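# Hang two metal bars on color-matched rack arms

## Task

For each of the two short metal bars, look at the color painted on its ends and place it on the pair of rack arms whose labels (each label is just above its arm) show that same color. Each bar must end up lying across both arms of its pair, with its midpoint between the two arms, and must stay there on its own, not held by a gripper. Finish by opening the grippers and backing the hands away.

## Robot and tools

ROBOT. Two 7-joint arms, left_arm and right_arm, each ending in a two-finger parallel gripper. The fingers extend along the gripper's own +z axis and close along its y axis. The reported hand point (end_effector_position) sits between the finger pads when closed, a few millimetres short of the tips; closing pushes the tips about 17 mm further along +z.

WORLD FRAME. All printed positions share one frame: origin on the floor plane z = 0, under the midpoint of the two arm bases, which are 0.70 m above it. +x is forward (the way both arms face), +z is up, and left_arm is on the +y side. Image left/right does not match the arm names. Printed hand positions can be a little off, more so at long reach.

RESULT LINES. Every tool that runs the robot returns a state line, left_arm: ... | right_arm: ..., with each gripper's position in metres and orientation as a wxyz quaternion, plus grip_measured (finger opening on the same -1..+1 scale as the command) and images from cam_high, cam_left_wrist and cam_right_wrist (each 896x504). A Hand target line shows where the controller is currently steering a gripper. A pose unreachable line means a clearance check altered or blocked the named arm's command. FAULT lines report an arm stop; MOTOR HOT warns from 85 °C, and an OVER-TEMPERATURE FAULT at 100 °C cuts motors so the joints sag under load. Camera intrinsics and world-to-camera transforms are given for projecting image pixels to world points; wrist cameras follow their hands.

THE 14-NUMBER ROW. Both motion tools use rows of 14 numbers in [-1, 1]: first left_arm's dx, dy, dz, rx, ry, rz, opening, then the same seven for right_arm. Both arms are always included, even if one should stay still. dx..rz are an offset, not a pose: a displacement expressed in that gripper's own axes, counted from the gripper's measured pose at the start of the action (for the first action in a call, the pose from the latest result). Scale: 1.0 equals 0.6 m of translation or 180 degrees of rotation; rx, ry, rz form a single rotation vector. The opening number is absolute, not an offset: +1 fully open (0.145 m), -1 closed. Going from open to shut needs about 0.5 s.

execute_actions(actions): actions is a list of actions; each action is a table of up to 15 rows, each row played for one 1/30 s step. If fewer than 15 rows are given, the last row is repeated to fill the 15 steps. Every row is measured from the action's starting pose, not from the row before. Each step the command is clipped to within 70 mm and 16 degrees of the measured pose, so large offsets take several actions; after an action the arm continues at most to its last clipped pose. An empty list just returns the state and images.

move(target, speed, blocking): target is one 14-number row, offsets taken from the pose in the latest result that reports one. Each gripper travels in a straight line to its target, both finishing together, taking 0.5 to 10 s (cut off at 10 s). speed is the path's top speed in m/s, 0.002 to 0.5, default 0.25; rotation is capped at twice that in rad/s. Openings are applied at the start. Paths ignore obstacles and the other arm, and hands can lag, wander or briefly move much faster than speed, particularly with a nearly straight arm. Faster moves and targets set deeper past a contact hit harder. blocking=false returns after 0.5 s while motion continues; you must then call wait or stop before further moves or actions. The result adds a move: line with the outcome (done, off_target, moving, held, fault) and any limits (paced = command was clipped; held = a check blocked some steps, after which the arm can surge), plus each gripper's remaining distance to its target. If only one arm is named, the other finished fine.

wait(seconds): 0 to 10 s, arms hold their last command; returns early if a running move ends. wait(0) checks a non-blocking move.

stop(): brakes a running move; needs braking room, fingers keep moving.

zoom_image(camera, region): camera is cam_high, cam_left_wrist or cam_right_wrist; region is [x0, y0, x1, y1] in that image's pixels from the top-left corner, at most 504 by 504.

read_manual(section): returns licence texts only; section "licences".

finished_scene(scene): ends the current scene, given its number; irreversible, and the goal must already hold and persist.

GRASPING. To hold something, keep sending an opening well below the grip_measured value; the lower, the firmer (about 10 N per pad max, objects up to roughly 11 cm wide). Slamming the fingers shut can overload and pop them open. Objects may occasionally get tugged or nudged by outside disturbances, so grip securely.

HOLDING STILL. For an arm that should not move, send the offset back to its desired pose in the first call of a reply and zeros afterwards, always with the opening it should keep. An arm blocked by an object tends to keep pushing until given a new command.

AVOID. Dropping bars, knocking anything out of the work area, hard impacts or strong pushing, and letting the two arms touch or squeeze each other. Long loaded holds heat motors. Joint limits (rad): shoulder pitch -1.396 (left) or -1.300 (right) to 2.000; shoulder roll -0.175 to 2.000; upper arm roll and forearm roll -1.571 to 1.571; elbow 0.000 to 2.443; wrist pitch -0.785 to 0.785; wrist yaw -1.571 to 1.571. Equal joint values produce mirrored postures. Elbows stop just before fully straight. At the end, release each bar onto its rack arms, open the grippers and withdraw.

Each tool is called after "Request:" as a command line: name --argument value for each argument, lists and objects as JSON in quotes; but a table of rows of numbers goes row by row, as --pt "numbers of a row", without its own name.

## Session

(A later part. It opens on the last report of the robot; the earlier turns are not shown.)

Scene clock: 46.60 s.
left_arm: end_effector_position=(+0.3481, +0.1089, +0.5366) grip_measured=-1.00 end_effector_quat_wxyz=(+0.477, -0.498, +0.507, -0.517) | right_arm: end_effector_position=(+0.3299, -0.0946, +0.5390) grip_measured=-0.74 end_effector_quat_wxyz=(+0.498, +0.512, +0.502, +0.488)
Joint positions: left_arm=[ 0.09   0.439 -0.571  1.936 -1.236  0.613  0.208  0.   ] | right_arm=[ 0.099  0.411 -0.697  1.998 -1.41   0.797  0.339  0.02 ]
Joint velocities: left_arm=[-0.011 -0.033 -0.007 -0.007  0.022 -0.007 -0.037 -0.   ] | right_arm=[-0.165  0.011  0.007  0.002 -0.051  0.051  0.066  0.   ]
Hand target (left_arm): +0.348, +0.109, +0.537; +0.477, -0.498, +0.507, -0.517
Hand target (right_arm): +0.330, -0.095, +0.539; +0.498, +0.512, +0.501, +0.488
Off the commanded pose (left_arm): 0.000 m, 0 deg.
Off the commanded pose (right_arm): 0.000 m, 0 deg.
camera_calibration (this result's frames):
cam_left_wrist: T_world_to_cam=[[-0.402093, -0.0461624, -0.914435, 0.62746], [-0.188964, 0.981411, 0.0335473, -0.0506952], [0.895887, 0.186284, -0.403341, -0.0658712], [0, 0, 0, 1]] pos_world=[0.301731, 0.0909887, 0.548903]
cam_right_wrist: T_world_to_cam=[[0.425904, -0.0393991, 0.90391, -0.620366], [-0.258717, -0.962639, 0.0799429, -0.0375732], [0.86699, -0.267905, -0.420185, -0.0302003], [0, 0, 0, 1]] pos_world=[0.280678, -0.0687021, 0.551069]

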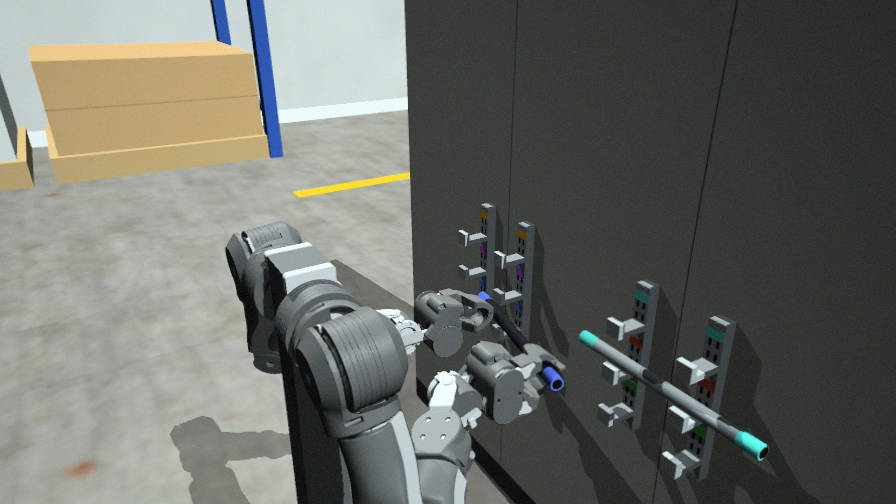

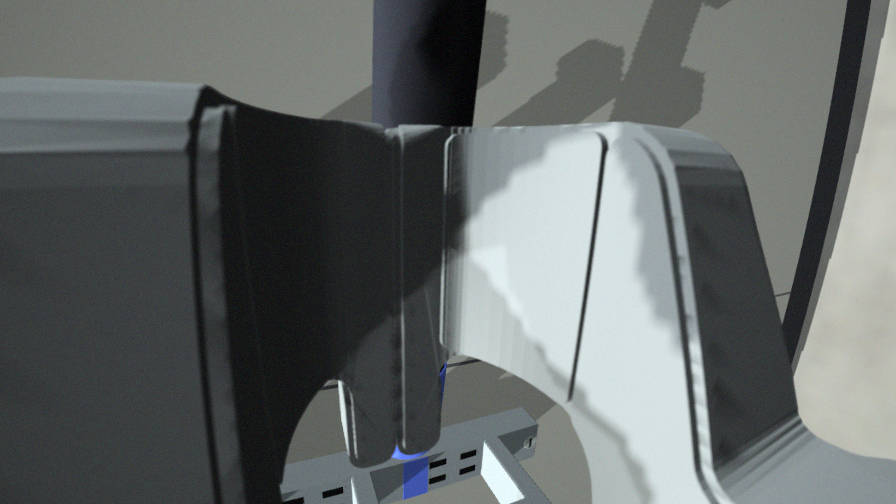

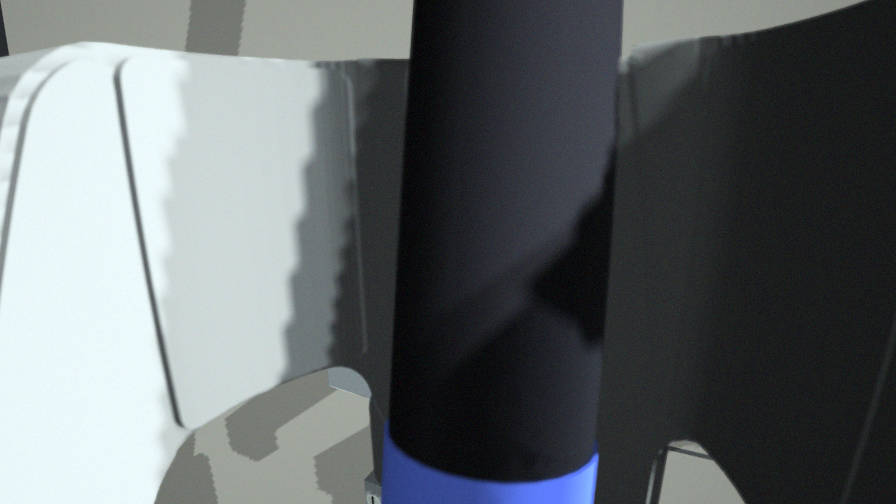

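Request:
move --target '[0,0,0,0,0,0,0,0,0,0,0,0,0,-1]'

Request:
move --target '[0,0,0.028,0,0,0,0,0,0,0,0,0,0,-1]' --speed 0.04

Scene clock: 47.80 s.
left_arm: end_effector_position=(+0.3481, +0.1089, +0.5366) grip_measured=+0.00 end_effector_quat_wxyz=(+0.477, -0.498, +0.507, -0.517) | right_arm: end_effector_position=(+0.3310, -0.0973, +0.5381) grip_measured=-0.73 end_effector_quat_wxyz=(+0.500, +0.514, +0.501, +0.484)
Joint positions: left_arm=[ 0.09   0.439 -0.571  1.936 -1.236  0.613  0.208  0.076] | right_arm=[ 0.099  0.412 -0.691  1.994 -1.411  0.798  0.342  0.02 ]
Joint velocities: left_arm=[ 0.033 -0.011 -0.007 -0.007  0.037 -0.007 -0.051  0.   ] | right_arm=[0.011 0.011 0.012 0.002 0.051 0.037 0.051 0.   ]
Hand target (left_arm): +0.348, +0.109, +0.537; +0.477, -0.498, +0.507, -0.517
Hand target (right_arm): +0.330, -0.095, +0.539; +0.498, +0.512, +0.502, +0.488
Off the commanded pose (left_arm): 0.000 m, 0 deg.
Off the commanded pose (right_arm): 0.003 m, 1 deg.
move: done
camera_calibration (this result's frames):
cam_left_wrist: T_world_to_cam=[[-0.402093, -0.0461624, -0.914435, 0.62746], [-0.188964, 0.981411, 0.0335473, -0.0506952], [0.895887, 0.186284, -0.403341, -0.0658712], [0, 0, 0, 1]] pos_world=[0.301731, 0.0909887, 0.548903]
cam_right_wrist: T_world_to_cam=[[0.428053, -0.0392511, 0.902901, -0.620239], [-0.266796, -0.960019, 0.0847501, -0.0394967], [0.863476, -0.277168, -0.421411, -0.0313029], [0, 0, 0, 1]] pos_world=[0.281987, -0.0709388, 0.55017]

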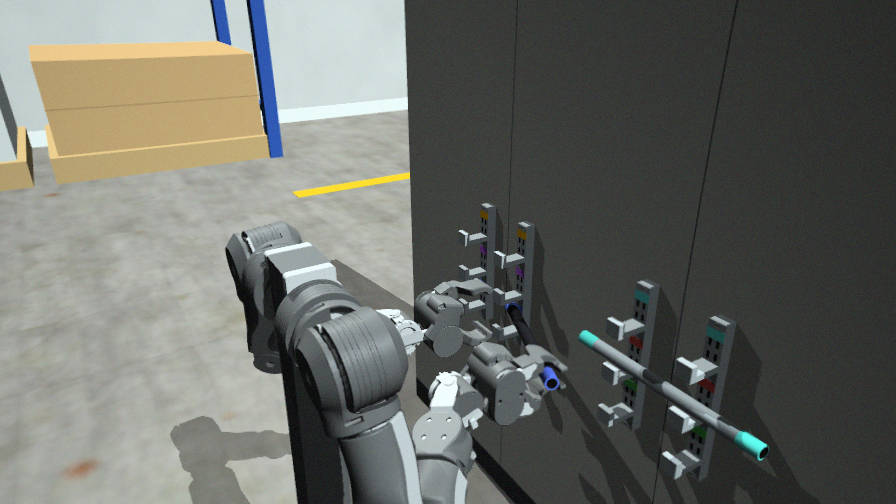

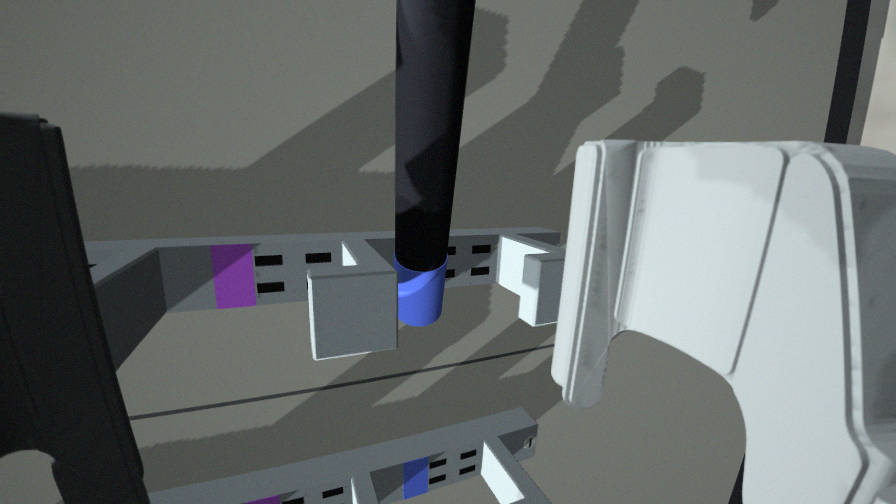

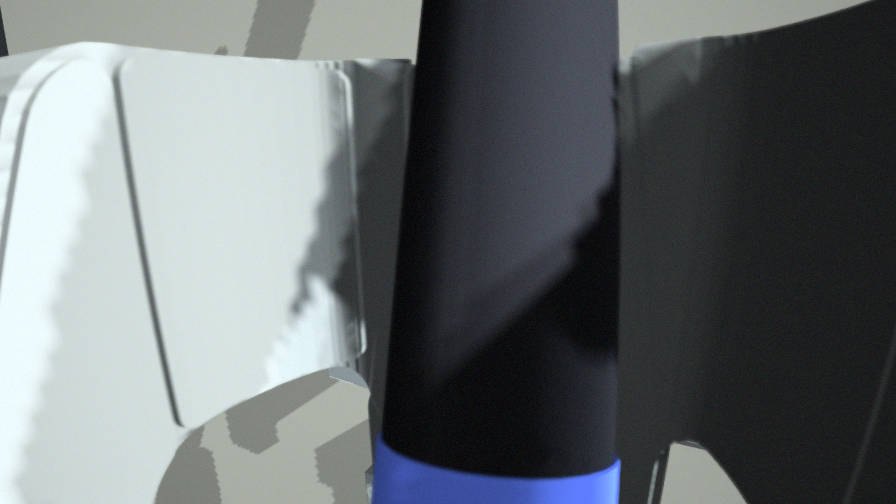

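Scene clock: 48.50 s.
left_arm: end_effector_position=(+0.3646, +0.1089, +0.5371) grip_measured=+0.00 end_effector_quat_wxyz=(+0.478, -0.498, +0.506, -0.517) | right_arm: end_effector_position=(+0.3313, -0.0980, +0.5367) grip_measured=-0.73 end_effector_quat_wxyz=(+0.500, +0.515, +0.502, +0.482)
Joint positions: left_arm=[ 0.157  0.416 -0.571  1.865 -1.215  0.594  0.208  0.076] | right_arm=[ 0.098  0.413 -0.69   1.991 -1.41   0.797  0.344  0.02 ]
Joint velocities: left_arm=[-0.055 -0.143 -0.007 -0.002  0.007 -0.007 -0.007  0.   ] | right_arm=[-0.011 -0.011  0.007 -0.012 -0.037  0.007 -0.037  0.   ]
Hand target (left_arm): +0.365, +0.108, +0.537; +0.477, -0.498, +0.507, -0.517
Hand target (right_arm): +0.331, -0.097, +0.538; +0.500, +0.514, +0.501, +0.484
Off the commanded pose (left_arm): 0.001 m, 0 deg.
Off the commanded pose (right_arm): 0.002 m, 0 deg.
move: done
camera_calibration (this result's frames):
cam_left_wrist: T_world_to_cam=[[-0.400316, -0.046601, -0.915191, 0.63435], [-0.192278, 0.980746, 0.034166, -0.0466998], [0.895978, 0.189649, -0.401569, -0.0818363], [0, 0, 0, 1]] pos_world=[0.318285, 0.0908821, 0.549285]
cam_right_wrist: T_world_to_cam=[[0.432154, -0.0385333, 0.900976, -0.619383], [-0.268315, -0.959334, 0.0876685, -0.0410258], [0.860959, -0.279632, -0.424919, -0.0298885], [0, 0, 0, 1]] pos_world=[0.282394, -0.0715821, 0.548946]

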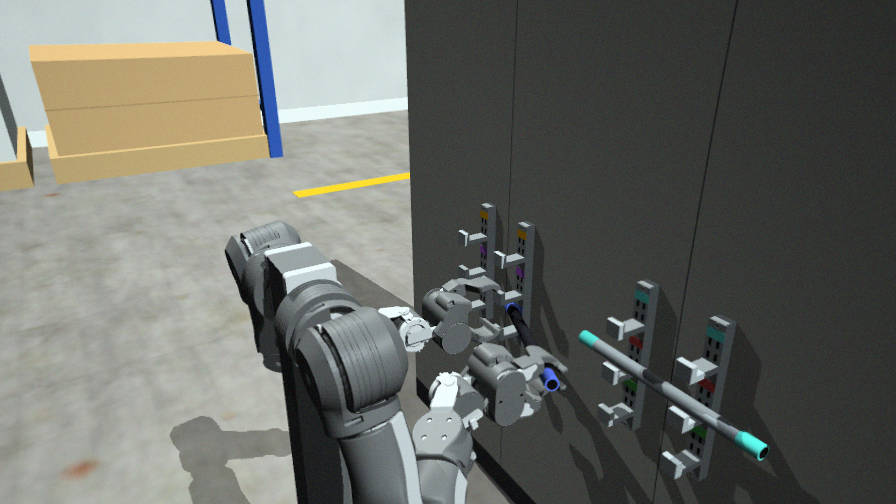

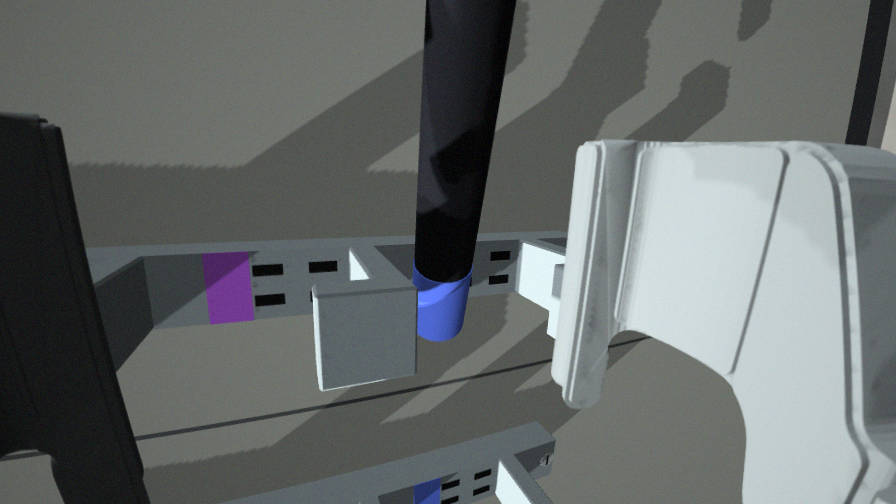

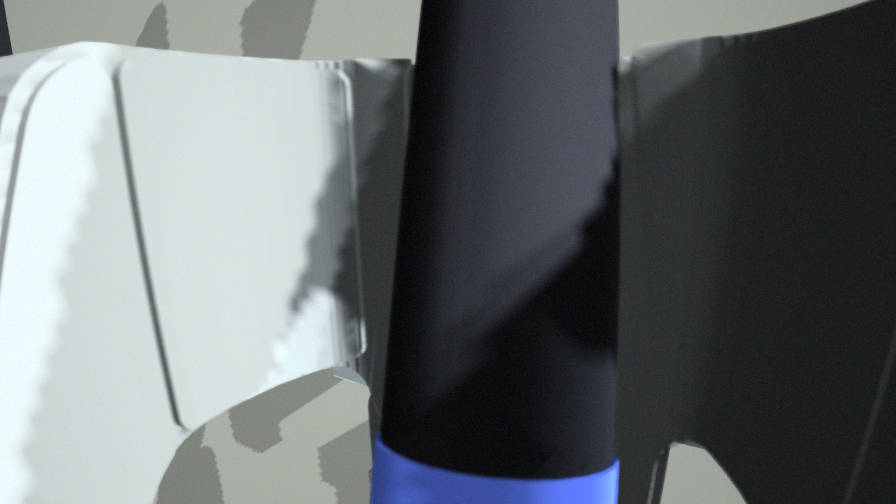

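Request:
move --target '[-0.05,0,-0.12,0,0,0,0,-0.07,0.01,0,0,0,0,-1]' --speed 0.06

Request:
move --target '[-0.05,-0.02,-0.03,0,0,0,0,-0.06,0.01,-0.07,0,0,0,-1]' --speed 0.06

Scene clock: 51.00 s.
left_arm: end_effector_position=(+0.2934, +0.1418, +0.5327) grip_measured=+0.00 end_effector_quat_wxyz=(+0.475, -0.504, +0.508, -0.513) | right_arm: end_effector_position=(+0.3306, -0.1396, +0.5392) grip_measured=-0.73 end_effector_quat_wxyz=(+0.497, +0.519, +0.507, +0.476)
Joint positions: left_arm=[-0.239  0.582 -0.425  2.15  -1.182  0.592  0.095  0.076] | right_arm=[ 0.028  0.561 -0.548  2.052 -1.239  0.72   0.287  0.02 ]
Joint velocities: left_arm=[-0.033 -0.099  0.002 -0.007 -0.081  0.007  0.007  0.   ] | right_arm=[-0.033 -0.011 -0.032 -0.007  0.007 -0.066 -0.037  0.   ]
Hand target (left_arm): +0.294, +0.142, +0.536; +0.477, -0.501, +0.505, -0.517
Hand target (right_arm): +0.330, -0.139, +0.544; +0.500, +0.514, +0.503, +0.482
Off the commanded pose (left_arm): 0.004 m, 1 deg.
Off the commanded pose (right_arm): 0.004 m, 1 deg.
move: off_target (left_arm, right_arm)
camera_calibration (this result's frames):
cam_left_wrist: T_world_to_cam=[[-0.413717, -0.0507292, -0.908991, 0.604533], [-0.195678, 0.980066, 0.0343649, -0.0914609], [0.889128, 0.192087, -0.415396, -0.0170357], [0, 0, 0, 1]] pos_world=[0.247355, 0.123578, 0.545582]
cam_right_wrist: T_world_to_cam=[[0.448398, -0.0351872, 0.893141, -0.623628], [-0.267883, -0.958584, 0.0967242, -0.086198], [0.852747, -0.282629, -0.439253, -0.0298341], [0, 0, 0, 1]] pos_world=[0.281983, -0.113004, 0.55222]

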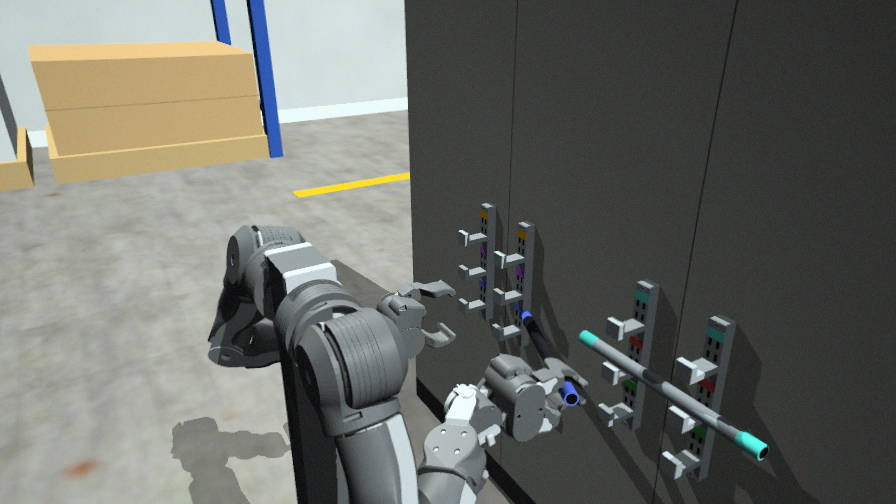

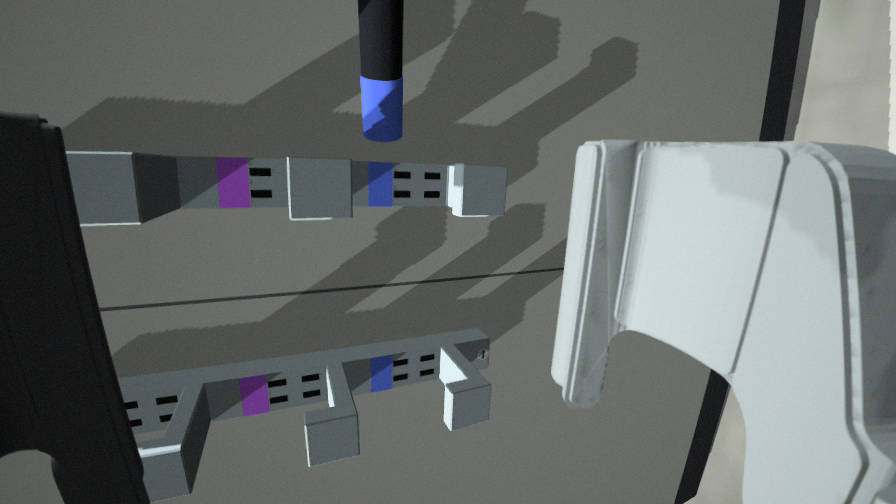

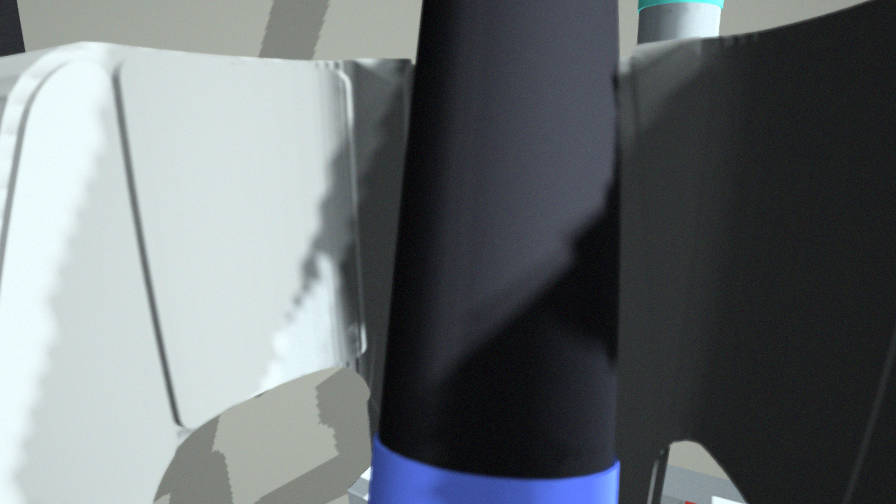

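Scene clock: 52.17 s.
left_arm: end_effector_position=(+0.2768, +0.1734, +0.5410) grip_measured=+0.00 end_effector_quat_wxyz=(+0.473, -0.508, +0.509, -0.508) | right_arm: end_effector_position=(+0.2880, -0.1736, +0.5439) grip_measured=-0.73 end_effector_quat_wxyz=(+0.493, +0.523, +0.513, +0.470)
Joint positions: left_arm=[-0.419  0.686 -0.233  2.236 -1.055  0.525  0.038  0.076] | right_arm=[-0.279  0.715 -0.343  2.241 -1.13   0.681  0.192  0.02 ]
Joint velocities: left_arm=[-0.033  0.077 -0.012 -0.002 -0.037  0.022 -0.037 -0.   ] | right_arm=[-0.011  0.011  0.007 -0.017 -0.022 -0.007  0.037 -0.   ]
Hand target (left_arm): +0.277, +0.173, +0.544; +0.475, -0.505, +0.507, -0.512
Hand target (right_arm): +0.288, -0.173, +0.549; +0.497, +0.518, +0.508, +0.476
Off the commanded pose (left_arm): 0.003 m, 1 deg.
Off the commanded pose (right_arm): 0.004 m, 1 deg.
move: off_target (right_arm)
camera_calibration (this result's frames):
cam_left_wrist: T_world_to_cam=[[-0.423831, -0.0521732, -0.904237, 0.607318], [-0.20005, 0.979076, 0.0372755, -0.126162], [0.883373, 0.196692, -0.4254, 0.00136663], [0, 0, 0, 1]] pos_world=[0.230954, 0.154939, 0.554444]
cam_right_wrist: T_world_to_cam=[[0.466791, -0.0316461, 0.883801, -0.609506], [-0.265714, -0.958203, 0.10603, -0.136276], [0.843506, -0.284332, -0.455689, 0.0103086], [0, 0, 0, 1]] pos_world=[0.239606, -0.146938, 0.557829]

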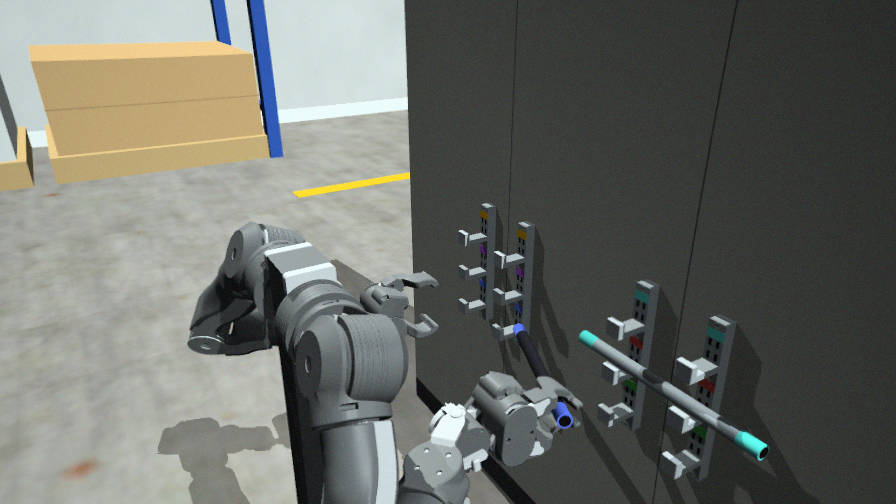

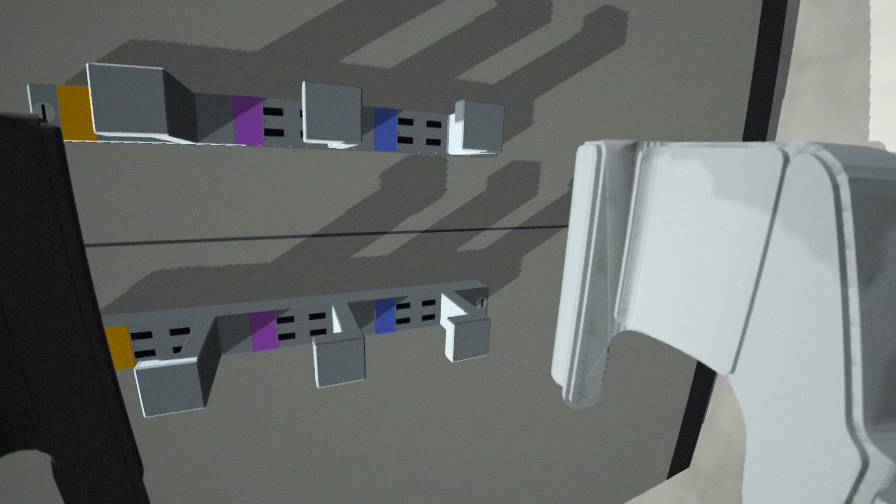

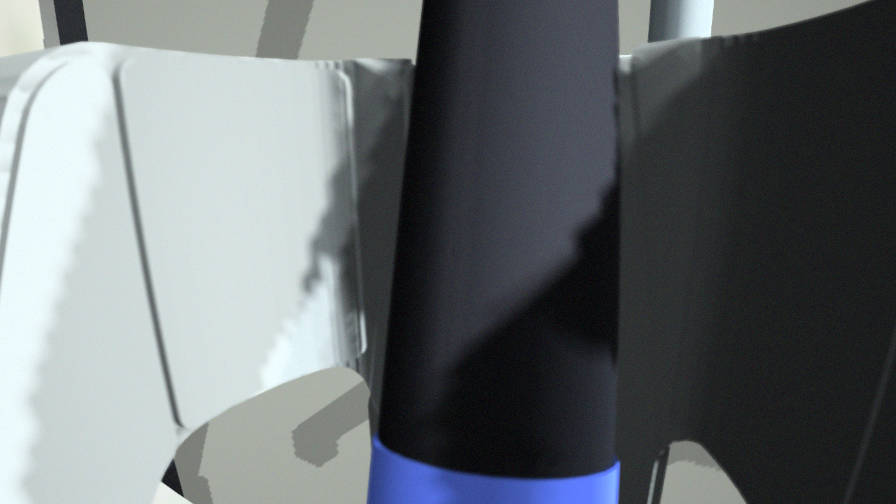

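Request:
move --target '[0,0,0,0,0,0,0,0.1,0.005,0.04,0,0.145,0,-1]' --speed 0.06

Scene clock: 56.97 s.
left_arm: end_effector_position=(+0.2768, +0.1734, +0.5410) grip_measured=+0.00 end_effector_quat_wxyz=(+0.473, -0.508, +0.509, -0.508) | right_arm: end_effector_position=(+0.3135, -0.1147, +0.5423) grip_measured=-0.74 end_effector_quat_wxyz=(+0.363, +0.406, +0.613, +0.573)
Joint positions: left_arm=[-0.419  0.686 -0.233  2.236 -1.055  0.525  0.038  0.076] | right_arm=[-0.087  0.726 -0.354  2.089 -0.933  0.171  0.178  0.02 ]
Joint velocities: left_arm=[-0.077  0.077 -0.002  0.007 -0.037  0.066 -0.125  0.   ] | right_arm=[-0.055 -0.077  0.002 -0.007  0.037  0.037 -0.007 -0.   ]
Hand target (left_arm): +0.277, +0.173, +0.541; +0.474, -0.508, +0.509, -0.508
Hand target (right_arm): +0.314, -0.114, +0.544; +0.363, +0.404, +0.611, +0.576
Off the commanded pose (left_arm): 0.000 m, 0 deg.
Off the commanded pose (right_arm): 0.002 m, 0 deg.
move: done
camera_calibration (this result's frames):
cam_left_wrist: T_world_to_cam=[[-0.423831, -0.0521732, -0.904237, 0.607318], [-0.20005, 0.979076, 0.0372755, -0.126162], [0.883373, 0.196692, -0.4254, 0.00136663], [0, 0, 0, 1]] pos_world=[0.230954, 0.154939, 0.554444]
cam_right_wrist: T_world_to_cam=[[0.451811, 0.149748, 0.879456, -0.590306], [0.180786, -0.980726, 0.0741145, -0.198144], [0.873604, 0.125508, -0.470175, 0.0502081], [0, 0, 0, 1]] pos_world=[0.258666, -0.11223, 0.55744]

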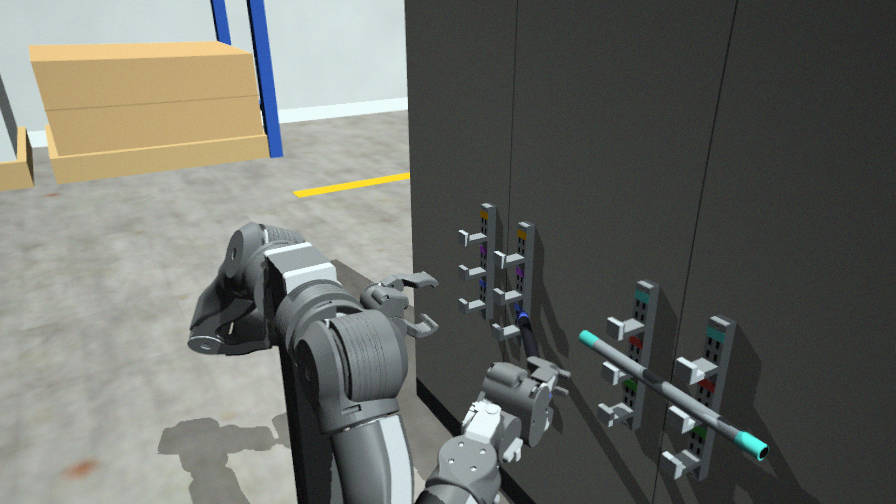

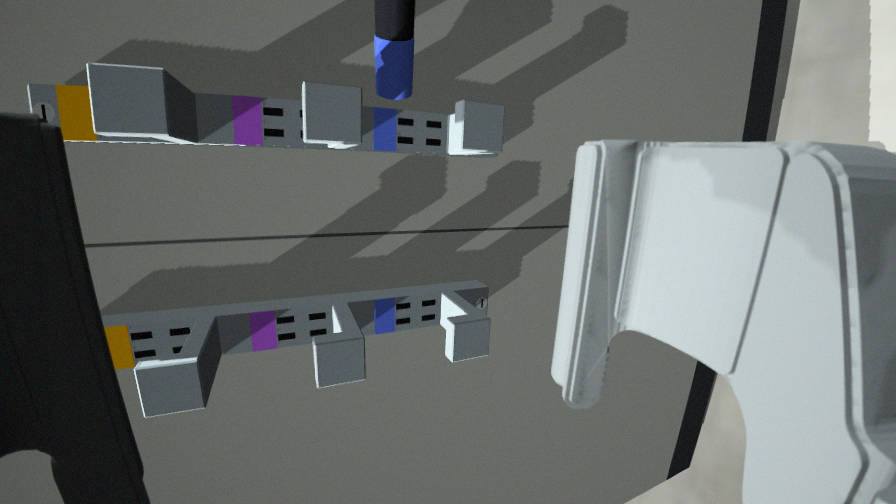

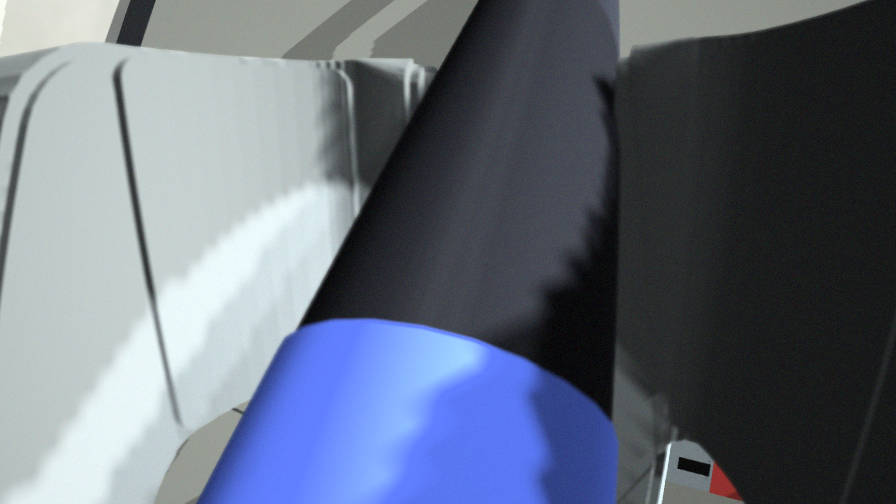

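Request:
move --target '[0,0,0,0,0,0,0,-0.14,0.005,-0.005,0,0,0,-1]' --speed 0.05

Scene clock: 60.33 s.
left_arm: end_effector_position=(+0.2768, +0.1734, +0.5410) grip_measured=+0.00 end_effector_quat_wxyz=(+0.473, -0.508, +0.509, -0.508) | right_arm: end_effector_position=(+0.3447, -0.1905, +0.5403) grip_measured=-0.74 end_effector_quat_wxyz=(+0.360, +0.406, +0.620, +0.567)
Joint positions: left_arm=[-0.419  0.686 -0.233  2.236 -1.055  0.525  0.038  0.076] | right_arm=[-0.079  0.818 -0.103  1.848 -0.753 -0.152  0.14   0.02 ]
Joint velocities: left_arm=[-0.033 -0.033 -0.007 -0.002 -0.051 -0.037  0.051 -0.   ] | right_arm=[-0.011  0.055  0.017 -0.012 -0.022 -0.037 -0.051  0.   ]
Hand target (left_arm): +0.277, +0.173, +0.541; +0.473, -0.508, +0.509, -0.508
Hand target (right_arm): +0.346, -0.191, +0.545; +0.364, +0.404, +0.614, +0.573
Off the commanded pose (left_arm): 0.000 m, 0 deg.
Off the commanded pose (right_arm): 0.004 m, 1 deg.
move: off_target (right_arm)
camera_calibration (this result's frames):
cam_left_wrist: T_world_to_cam=[[-0.423831, -0.0521732, -0.904237, 0.607318], [-0.20005, 0.979076, 0.0372755, -0.126162], [0.883373, 0.196692, -0.4254, 0.00136663], [0, 0, 0, 1]] pos_world=[0.230954, 0.154939, 0.554444]
cam_right_wrist: T_world_to_cam=[[0.463342, 0.162682, 0.871119, -0.588256], [0.186276, -0.978923, 0.0837358, -0.284784], [0.866381, 0.12347, -0.48388, 0.0409584], [0, 0, 0, 1]] pos_world=[0.290126, -0.18814, 0.556107]

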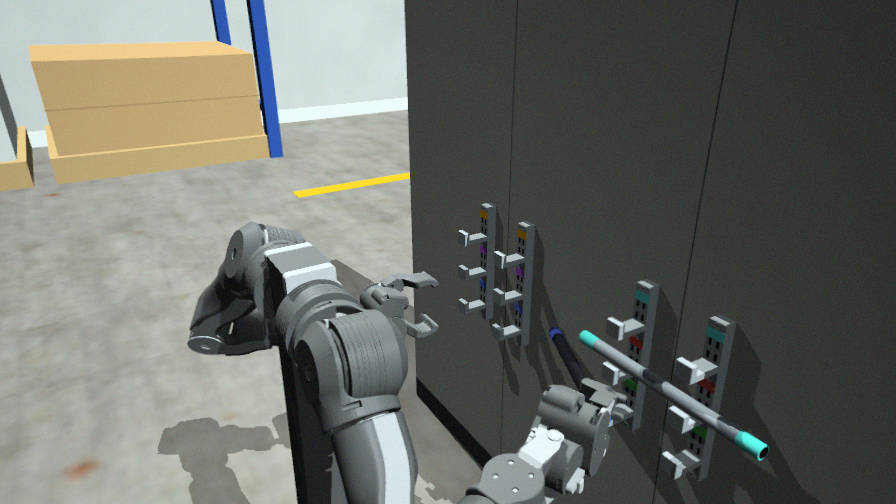

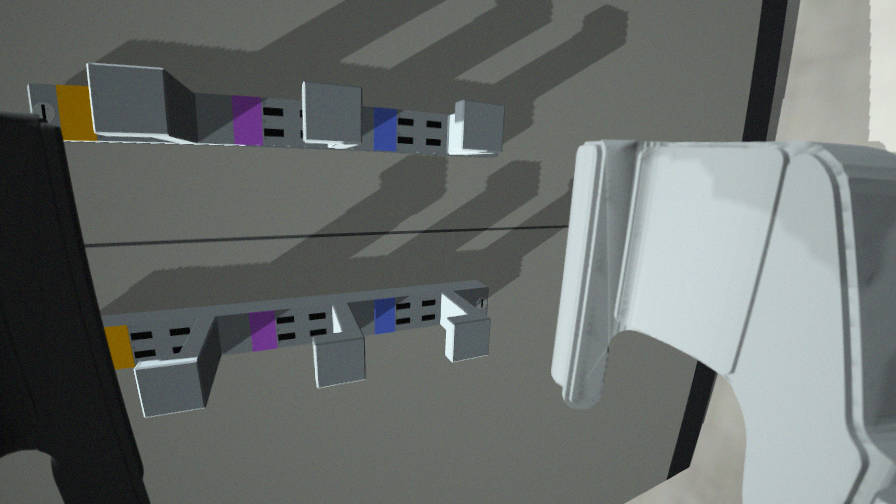

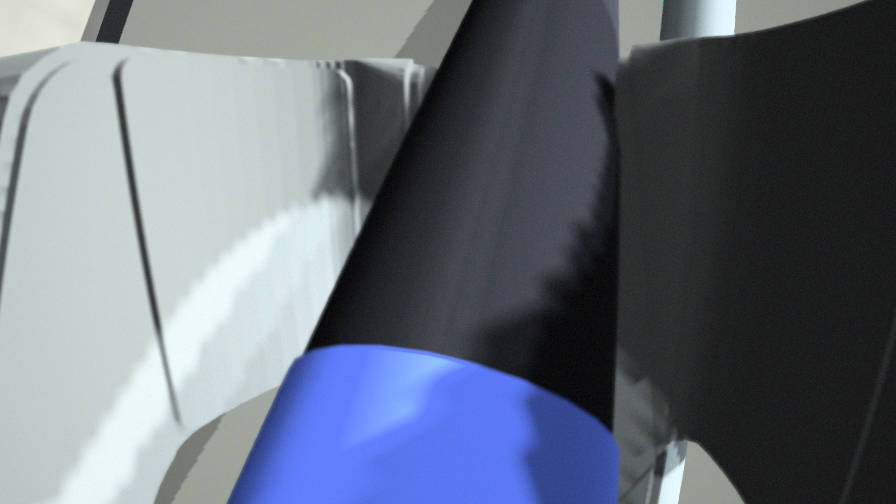

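Request:
move --target '[0,0,0,0,0,0,0,0.066,0.006,-0.135,0,0,0,-1]' --speed 0.05

Request:
move --target '[0,0,0,0,0,0,0,0,0.005,0.03,0,0.17,0,-1]' --speed 0.06

Scene clock: 62.83 s.
left_arm: end_effector_position=(+0.2768, +0.1734, +0.5410) grip_measured=+0.00 end_effector_quat_wxyz=(+0.473, -0.508, +0.509, -0.508) | right_arm: end_effector_position=(+0.2555, -0.1872, +0.5488) grip_measured=-0.74 end_effector_quat_wxyz=(+0.355, +0.410, +0.625, +0.561)
Joint positions: left_arm=[-0.419  0.686 -0.233  2.236 -1.055  0.525  0.038  0.076] | right_arm=[-0.688  0.742  0.303  2.211 -0.801 -0.195  0.1    0.02 ]
Joint velocities: left_arm=[-0.055  0.033 -0.012 -0.002  0.022 -0.037 -0.022  0.   ] | right_arm=[ 0.011 -0.099  0.002 -0.007 -0.051 -0.051 -0.022 -0.   ]
Hand target (left_arm): +0.277, +0.173, +0.541; +0.473, -0.508, +0.509, -0.508
Hand target (right_arm): +0.256, -0.187, +0.554; +0.359, +0.405, +0.621, +0.568
Off the commanded pose (left_arm): 0.000 m, 0 deg.
Off the commanded pose (right_arm): 0.004 m, 1 deg.
move: off_target (right_arm)
camera_calibration (this result's frames):
cam_left_wrist: T_world_to_cam=[[-0.423831, -0.0521732, -0.904237, 0.607318], [-0.20005, 0.979076, 0.0372755, -0.126162], [0.883373, 0.196692, -0.4254, 0.00136663], [0, 0, 0, 1]] pos_world=[0.230954, 0.154939, 0.554444]
cam_right_wrist: T_world_to_cam=[[0.479676, 0.169136, 0.86099, -0.552258], [0.188519, -0.978197, 0.0871324, -0.26797], [0.856955, 0.120518, -0.501103, 0.133251], [0, 0, 0, 1]] pos_world=[0.201232, -0.18478, 0.565609]

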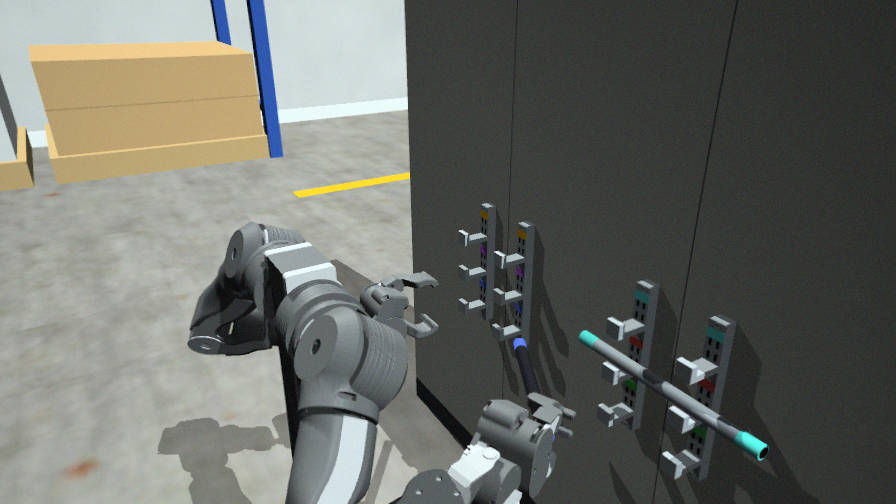

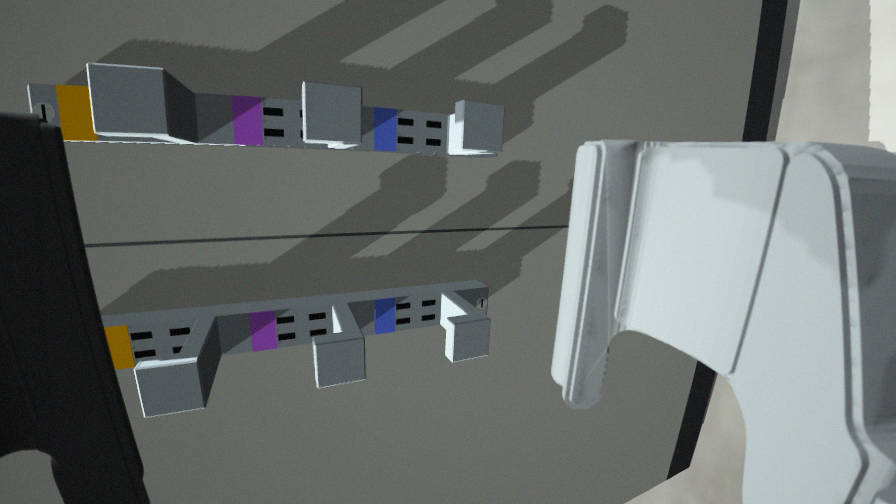

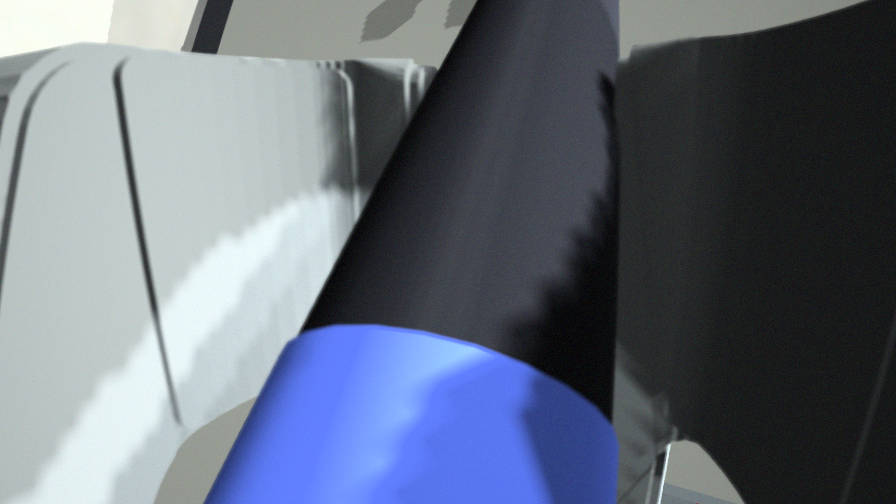

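Scene clock: 67.60 s.
left_arm: end_effector_position=(+0.2768, +0.1734, +0.5410) grip_measured=+0.00 end_effector_quat_wxyz=(+0.473, -0.508, +0.509, -0.508) | right_arm: end_effector_position=(+0.2720, -0.1796, +0.5456) grip_measured=-0.74 end_effector_quat_wxyz=(+0.176, +0.251, +0.701, +0.643)
Joint positions: left_arm=[-0.419  0.686 -0.233  2.236 -1.055  0.525  0.038  0.076] | right_arm=[-0.319  1.103  0.034  1.787 -0.585 -0.77  -0.075  0.02 ]
Joint velocities: left_arm=[-0.033 -0.033  0.002 -0.022 -0.037  0.022 -0.066 -0.   ] | right_arm=[-0.055 -0.011 -0.007 -0.017  0.066  0.037 -0.007  0.   ]
Hand target (left_arm): +0.277, +0.173, +0.541; +0.473, -0.508, +0.509, -0.508
Hand target (right_arm): +0.273, -0.179, +0.549; +0.177, +0.249, +0.696, +0.649
Off the commanded pose (left_arm): 0.000 m, 0 deg.
Off the commanded pose (right_arm): 0.004 m, 1 deg.
joint sent to its limit (right arm) — the command would take joint 6 (wrist pitch) past its lower limit, so that joint was sent only as far as its limit.
move: off_target (right_arm)
camera_calibration (this result's frames):
cam_left_wrist: T_world_to_cam=[[-0.423831, -0.0521732, -0.904237, 0.607318], [-0.20005, 0.979076, 0.0372755, -0.126162], [0.883373, 0.196692, -0.4254, 0.00136663], [0, 0, 0, 1]] pos_world=[0.230954, 0.154939, 0.554444]
cam_right_wrist: T_world_to_cam=[[0.368515, 0.351133, 0.860757, -0.495645], [0.657063, -0.753386, 0.0260249, -0.317003], [0.65762, 0.555981, -0.508351, 0.252988], [0, 0, 0, 1]] pos_world=[0.224573, -0.205445, 0.563487]

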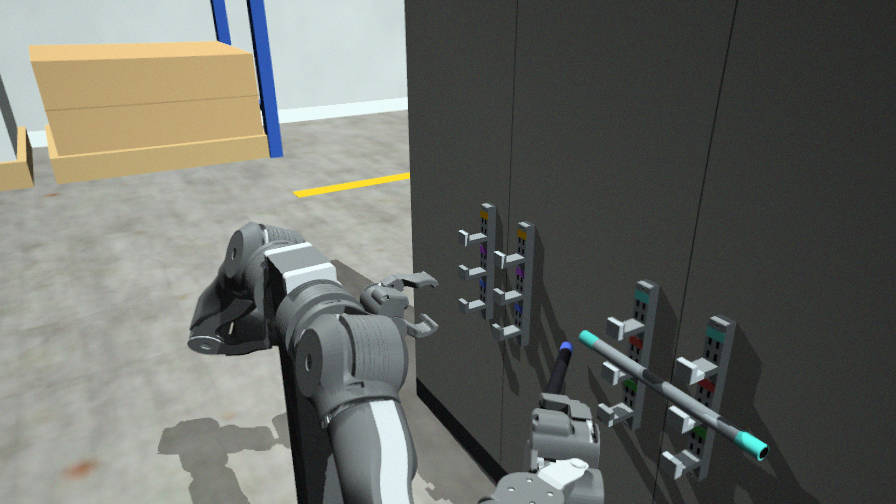

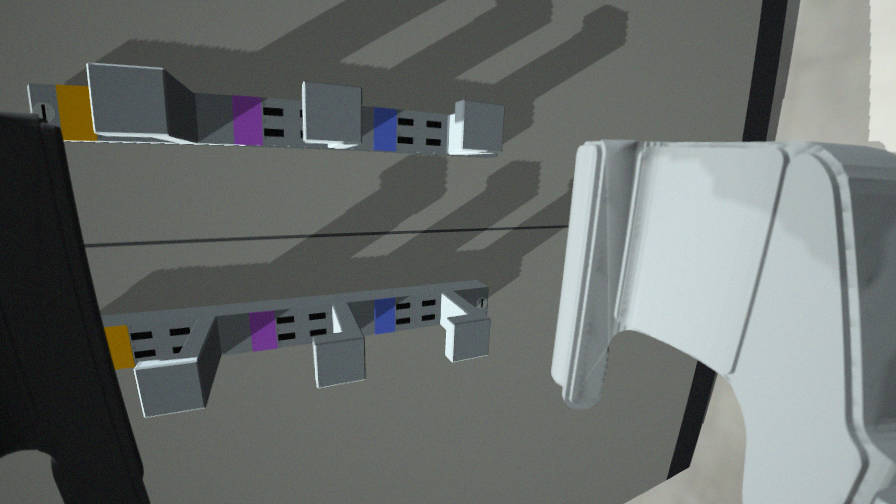

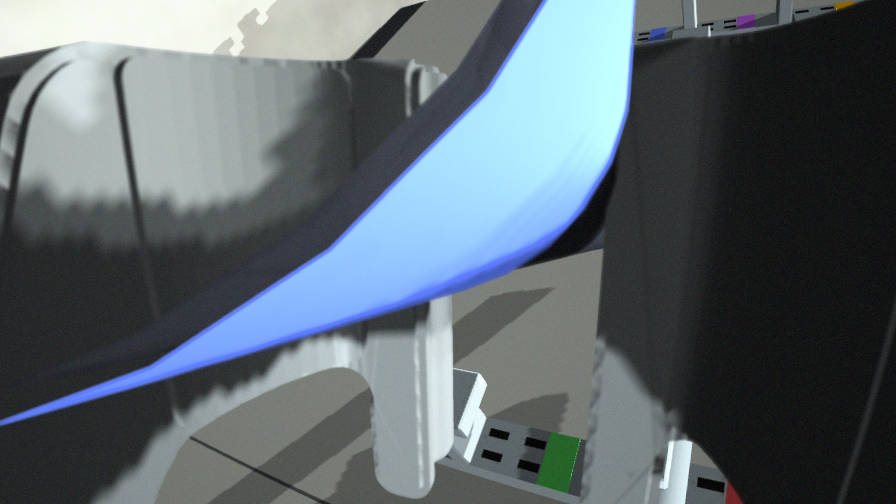

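Request:
move --target '[0.23,0,-0.015,0,0.183,0,0.1,0.055,0.006,-0.037,0,0,0,-1]' --speed 0.06

Scene clock: 74.47 s.
left_arm: end_effector_position=(+0.2628, +0.0373, +0.5468) grip_measured=+0.10 end_effector_quat_wxyz=(+0.314, -0.341, +0.622, -0.631) | right_arm: end_effector_position=(+0.2331, -0.1781, +0.5497) grip_measured=-0.74 end_effector_quat_wxyz=(+0.173, +0.254, +0.708, +0.636)
Joint positions: left_arm=[-0.058  0.698 -0.678  2.197 -1.069  0.272  0.085  0.083] | right_arm=[-0.713  1.078  0.355  1.949 -0.617 -0.77  -0.106  0.02 ]
Joint velocities: left_arm=[-0.033 -0.011 -0.002 -0.017  0.022  0.037 -0.007  0.   ] | right_arm=[-0.033  0.055 -0.027 -0.007 -0.051  0.037  0.051  0.   ]
Hand target (left_arm): +0.263, +0.036, +0.545; +0.310, -0.342, +0.626, -0.629
Hand target (right_arm): +0.233, -0.177, +0.554; +0.175, +0.250, +0.701, +0.644
Off the commanded pose (left_arm): 0.002 m, 0 deg.
Off the commanded pose (right_arm): 0.004 m, 1 deg.
joint sent to its limit (right arm) — the command would take joint 6 (wrist pitch) past its lower limit, so that joint was sent only as far as its limit.
move: off_target (right_arm)
camera_calibration (this result's frames):
cam_left_wrist: T_world_to_cam=[[-0.36781, 0.166485, -0.914876, 0.582474], [0.360108, 0.932577, 0.0249317, -0.134691], [0.857344, -0.320284, -0.402964, 0.056825], [0, 0, 0, 1]] pos_world=[0.214024, 0.046836, 0.559149]
cam_right_wrist: T_world_to_cam=[[0.379544, 0.36538, 0.849967, -0.479511], [0.658642, -0.751893, 0.0291103, -0.29228], [0.64972, 0.548775, -0.526031, 0.290166], [0, 0, 0, 1]] pos_world=[0.185977, -0.203795, 0.568713]

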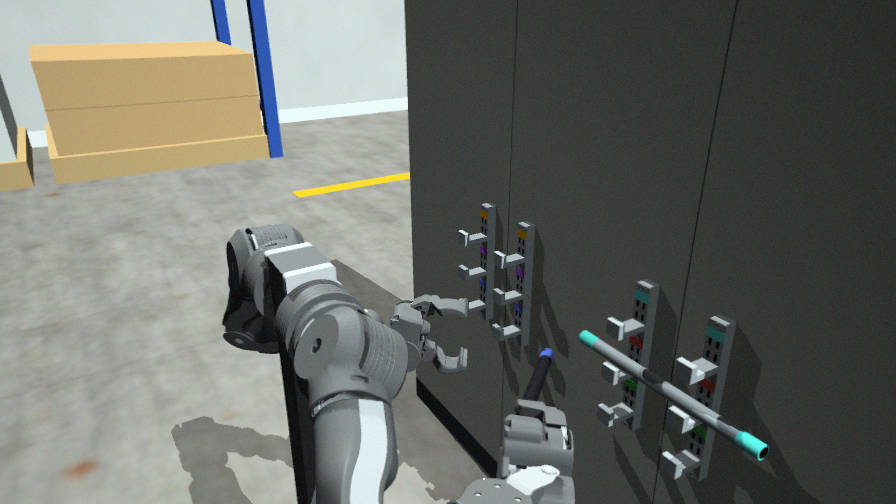

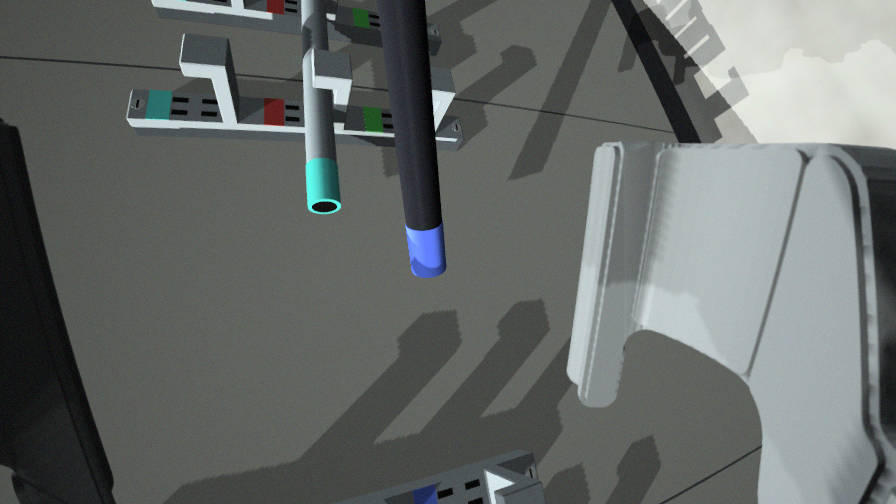

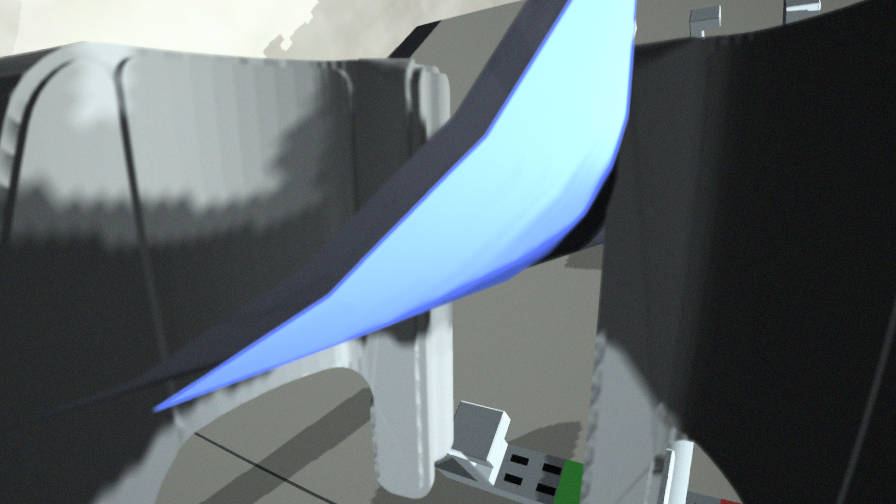

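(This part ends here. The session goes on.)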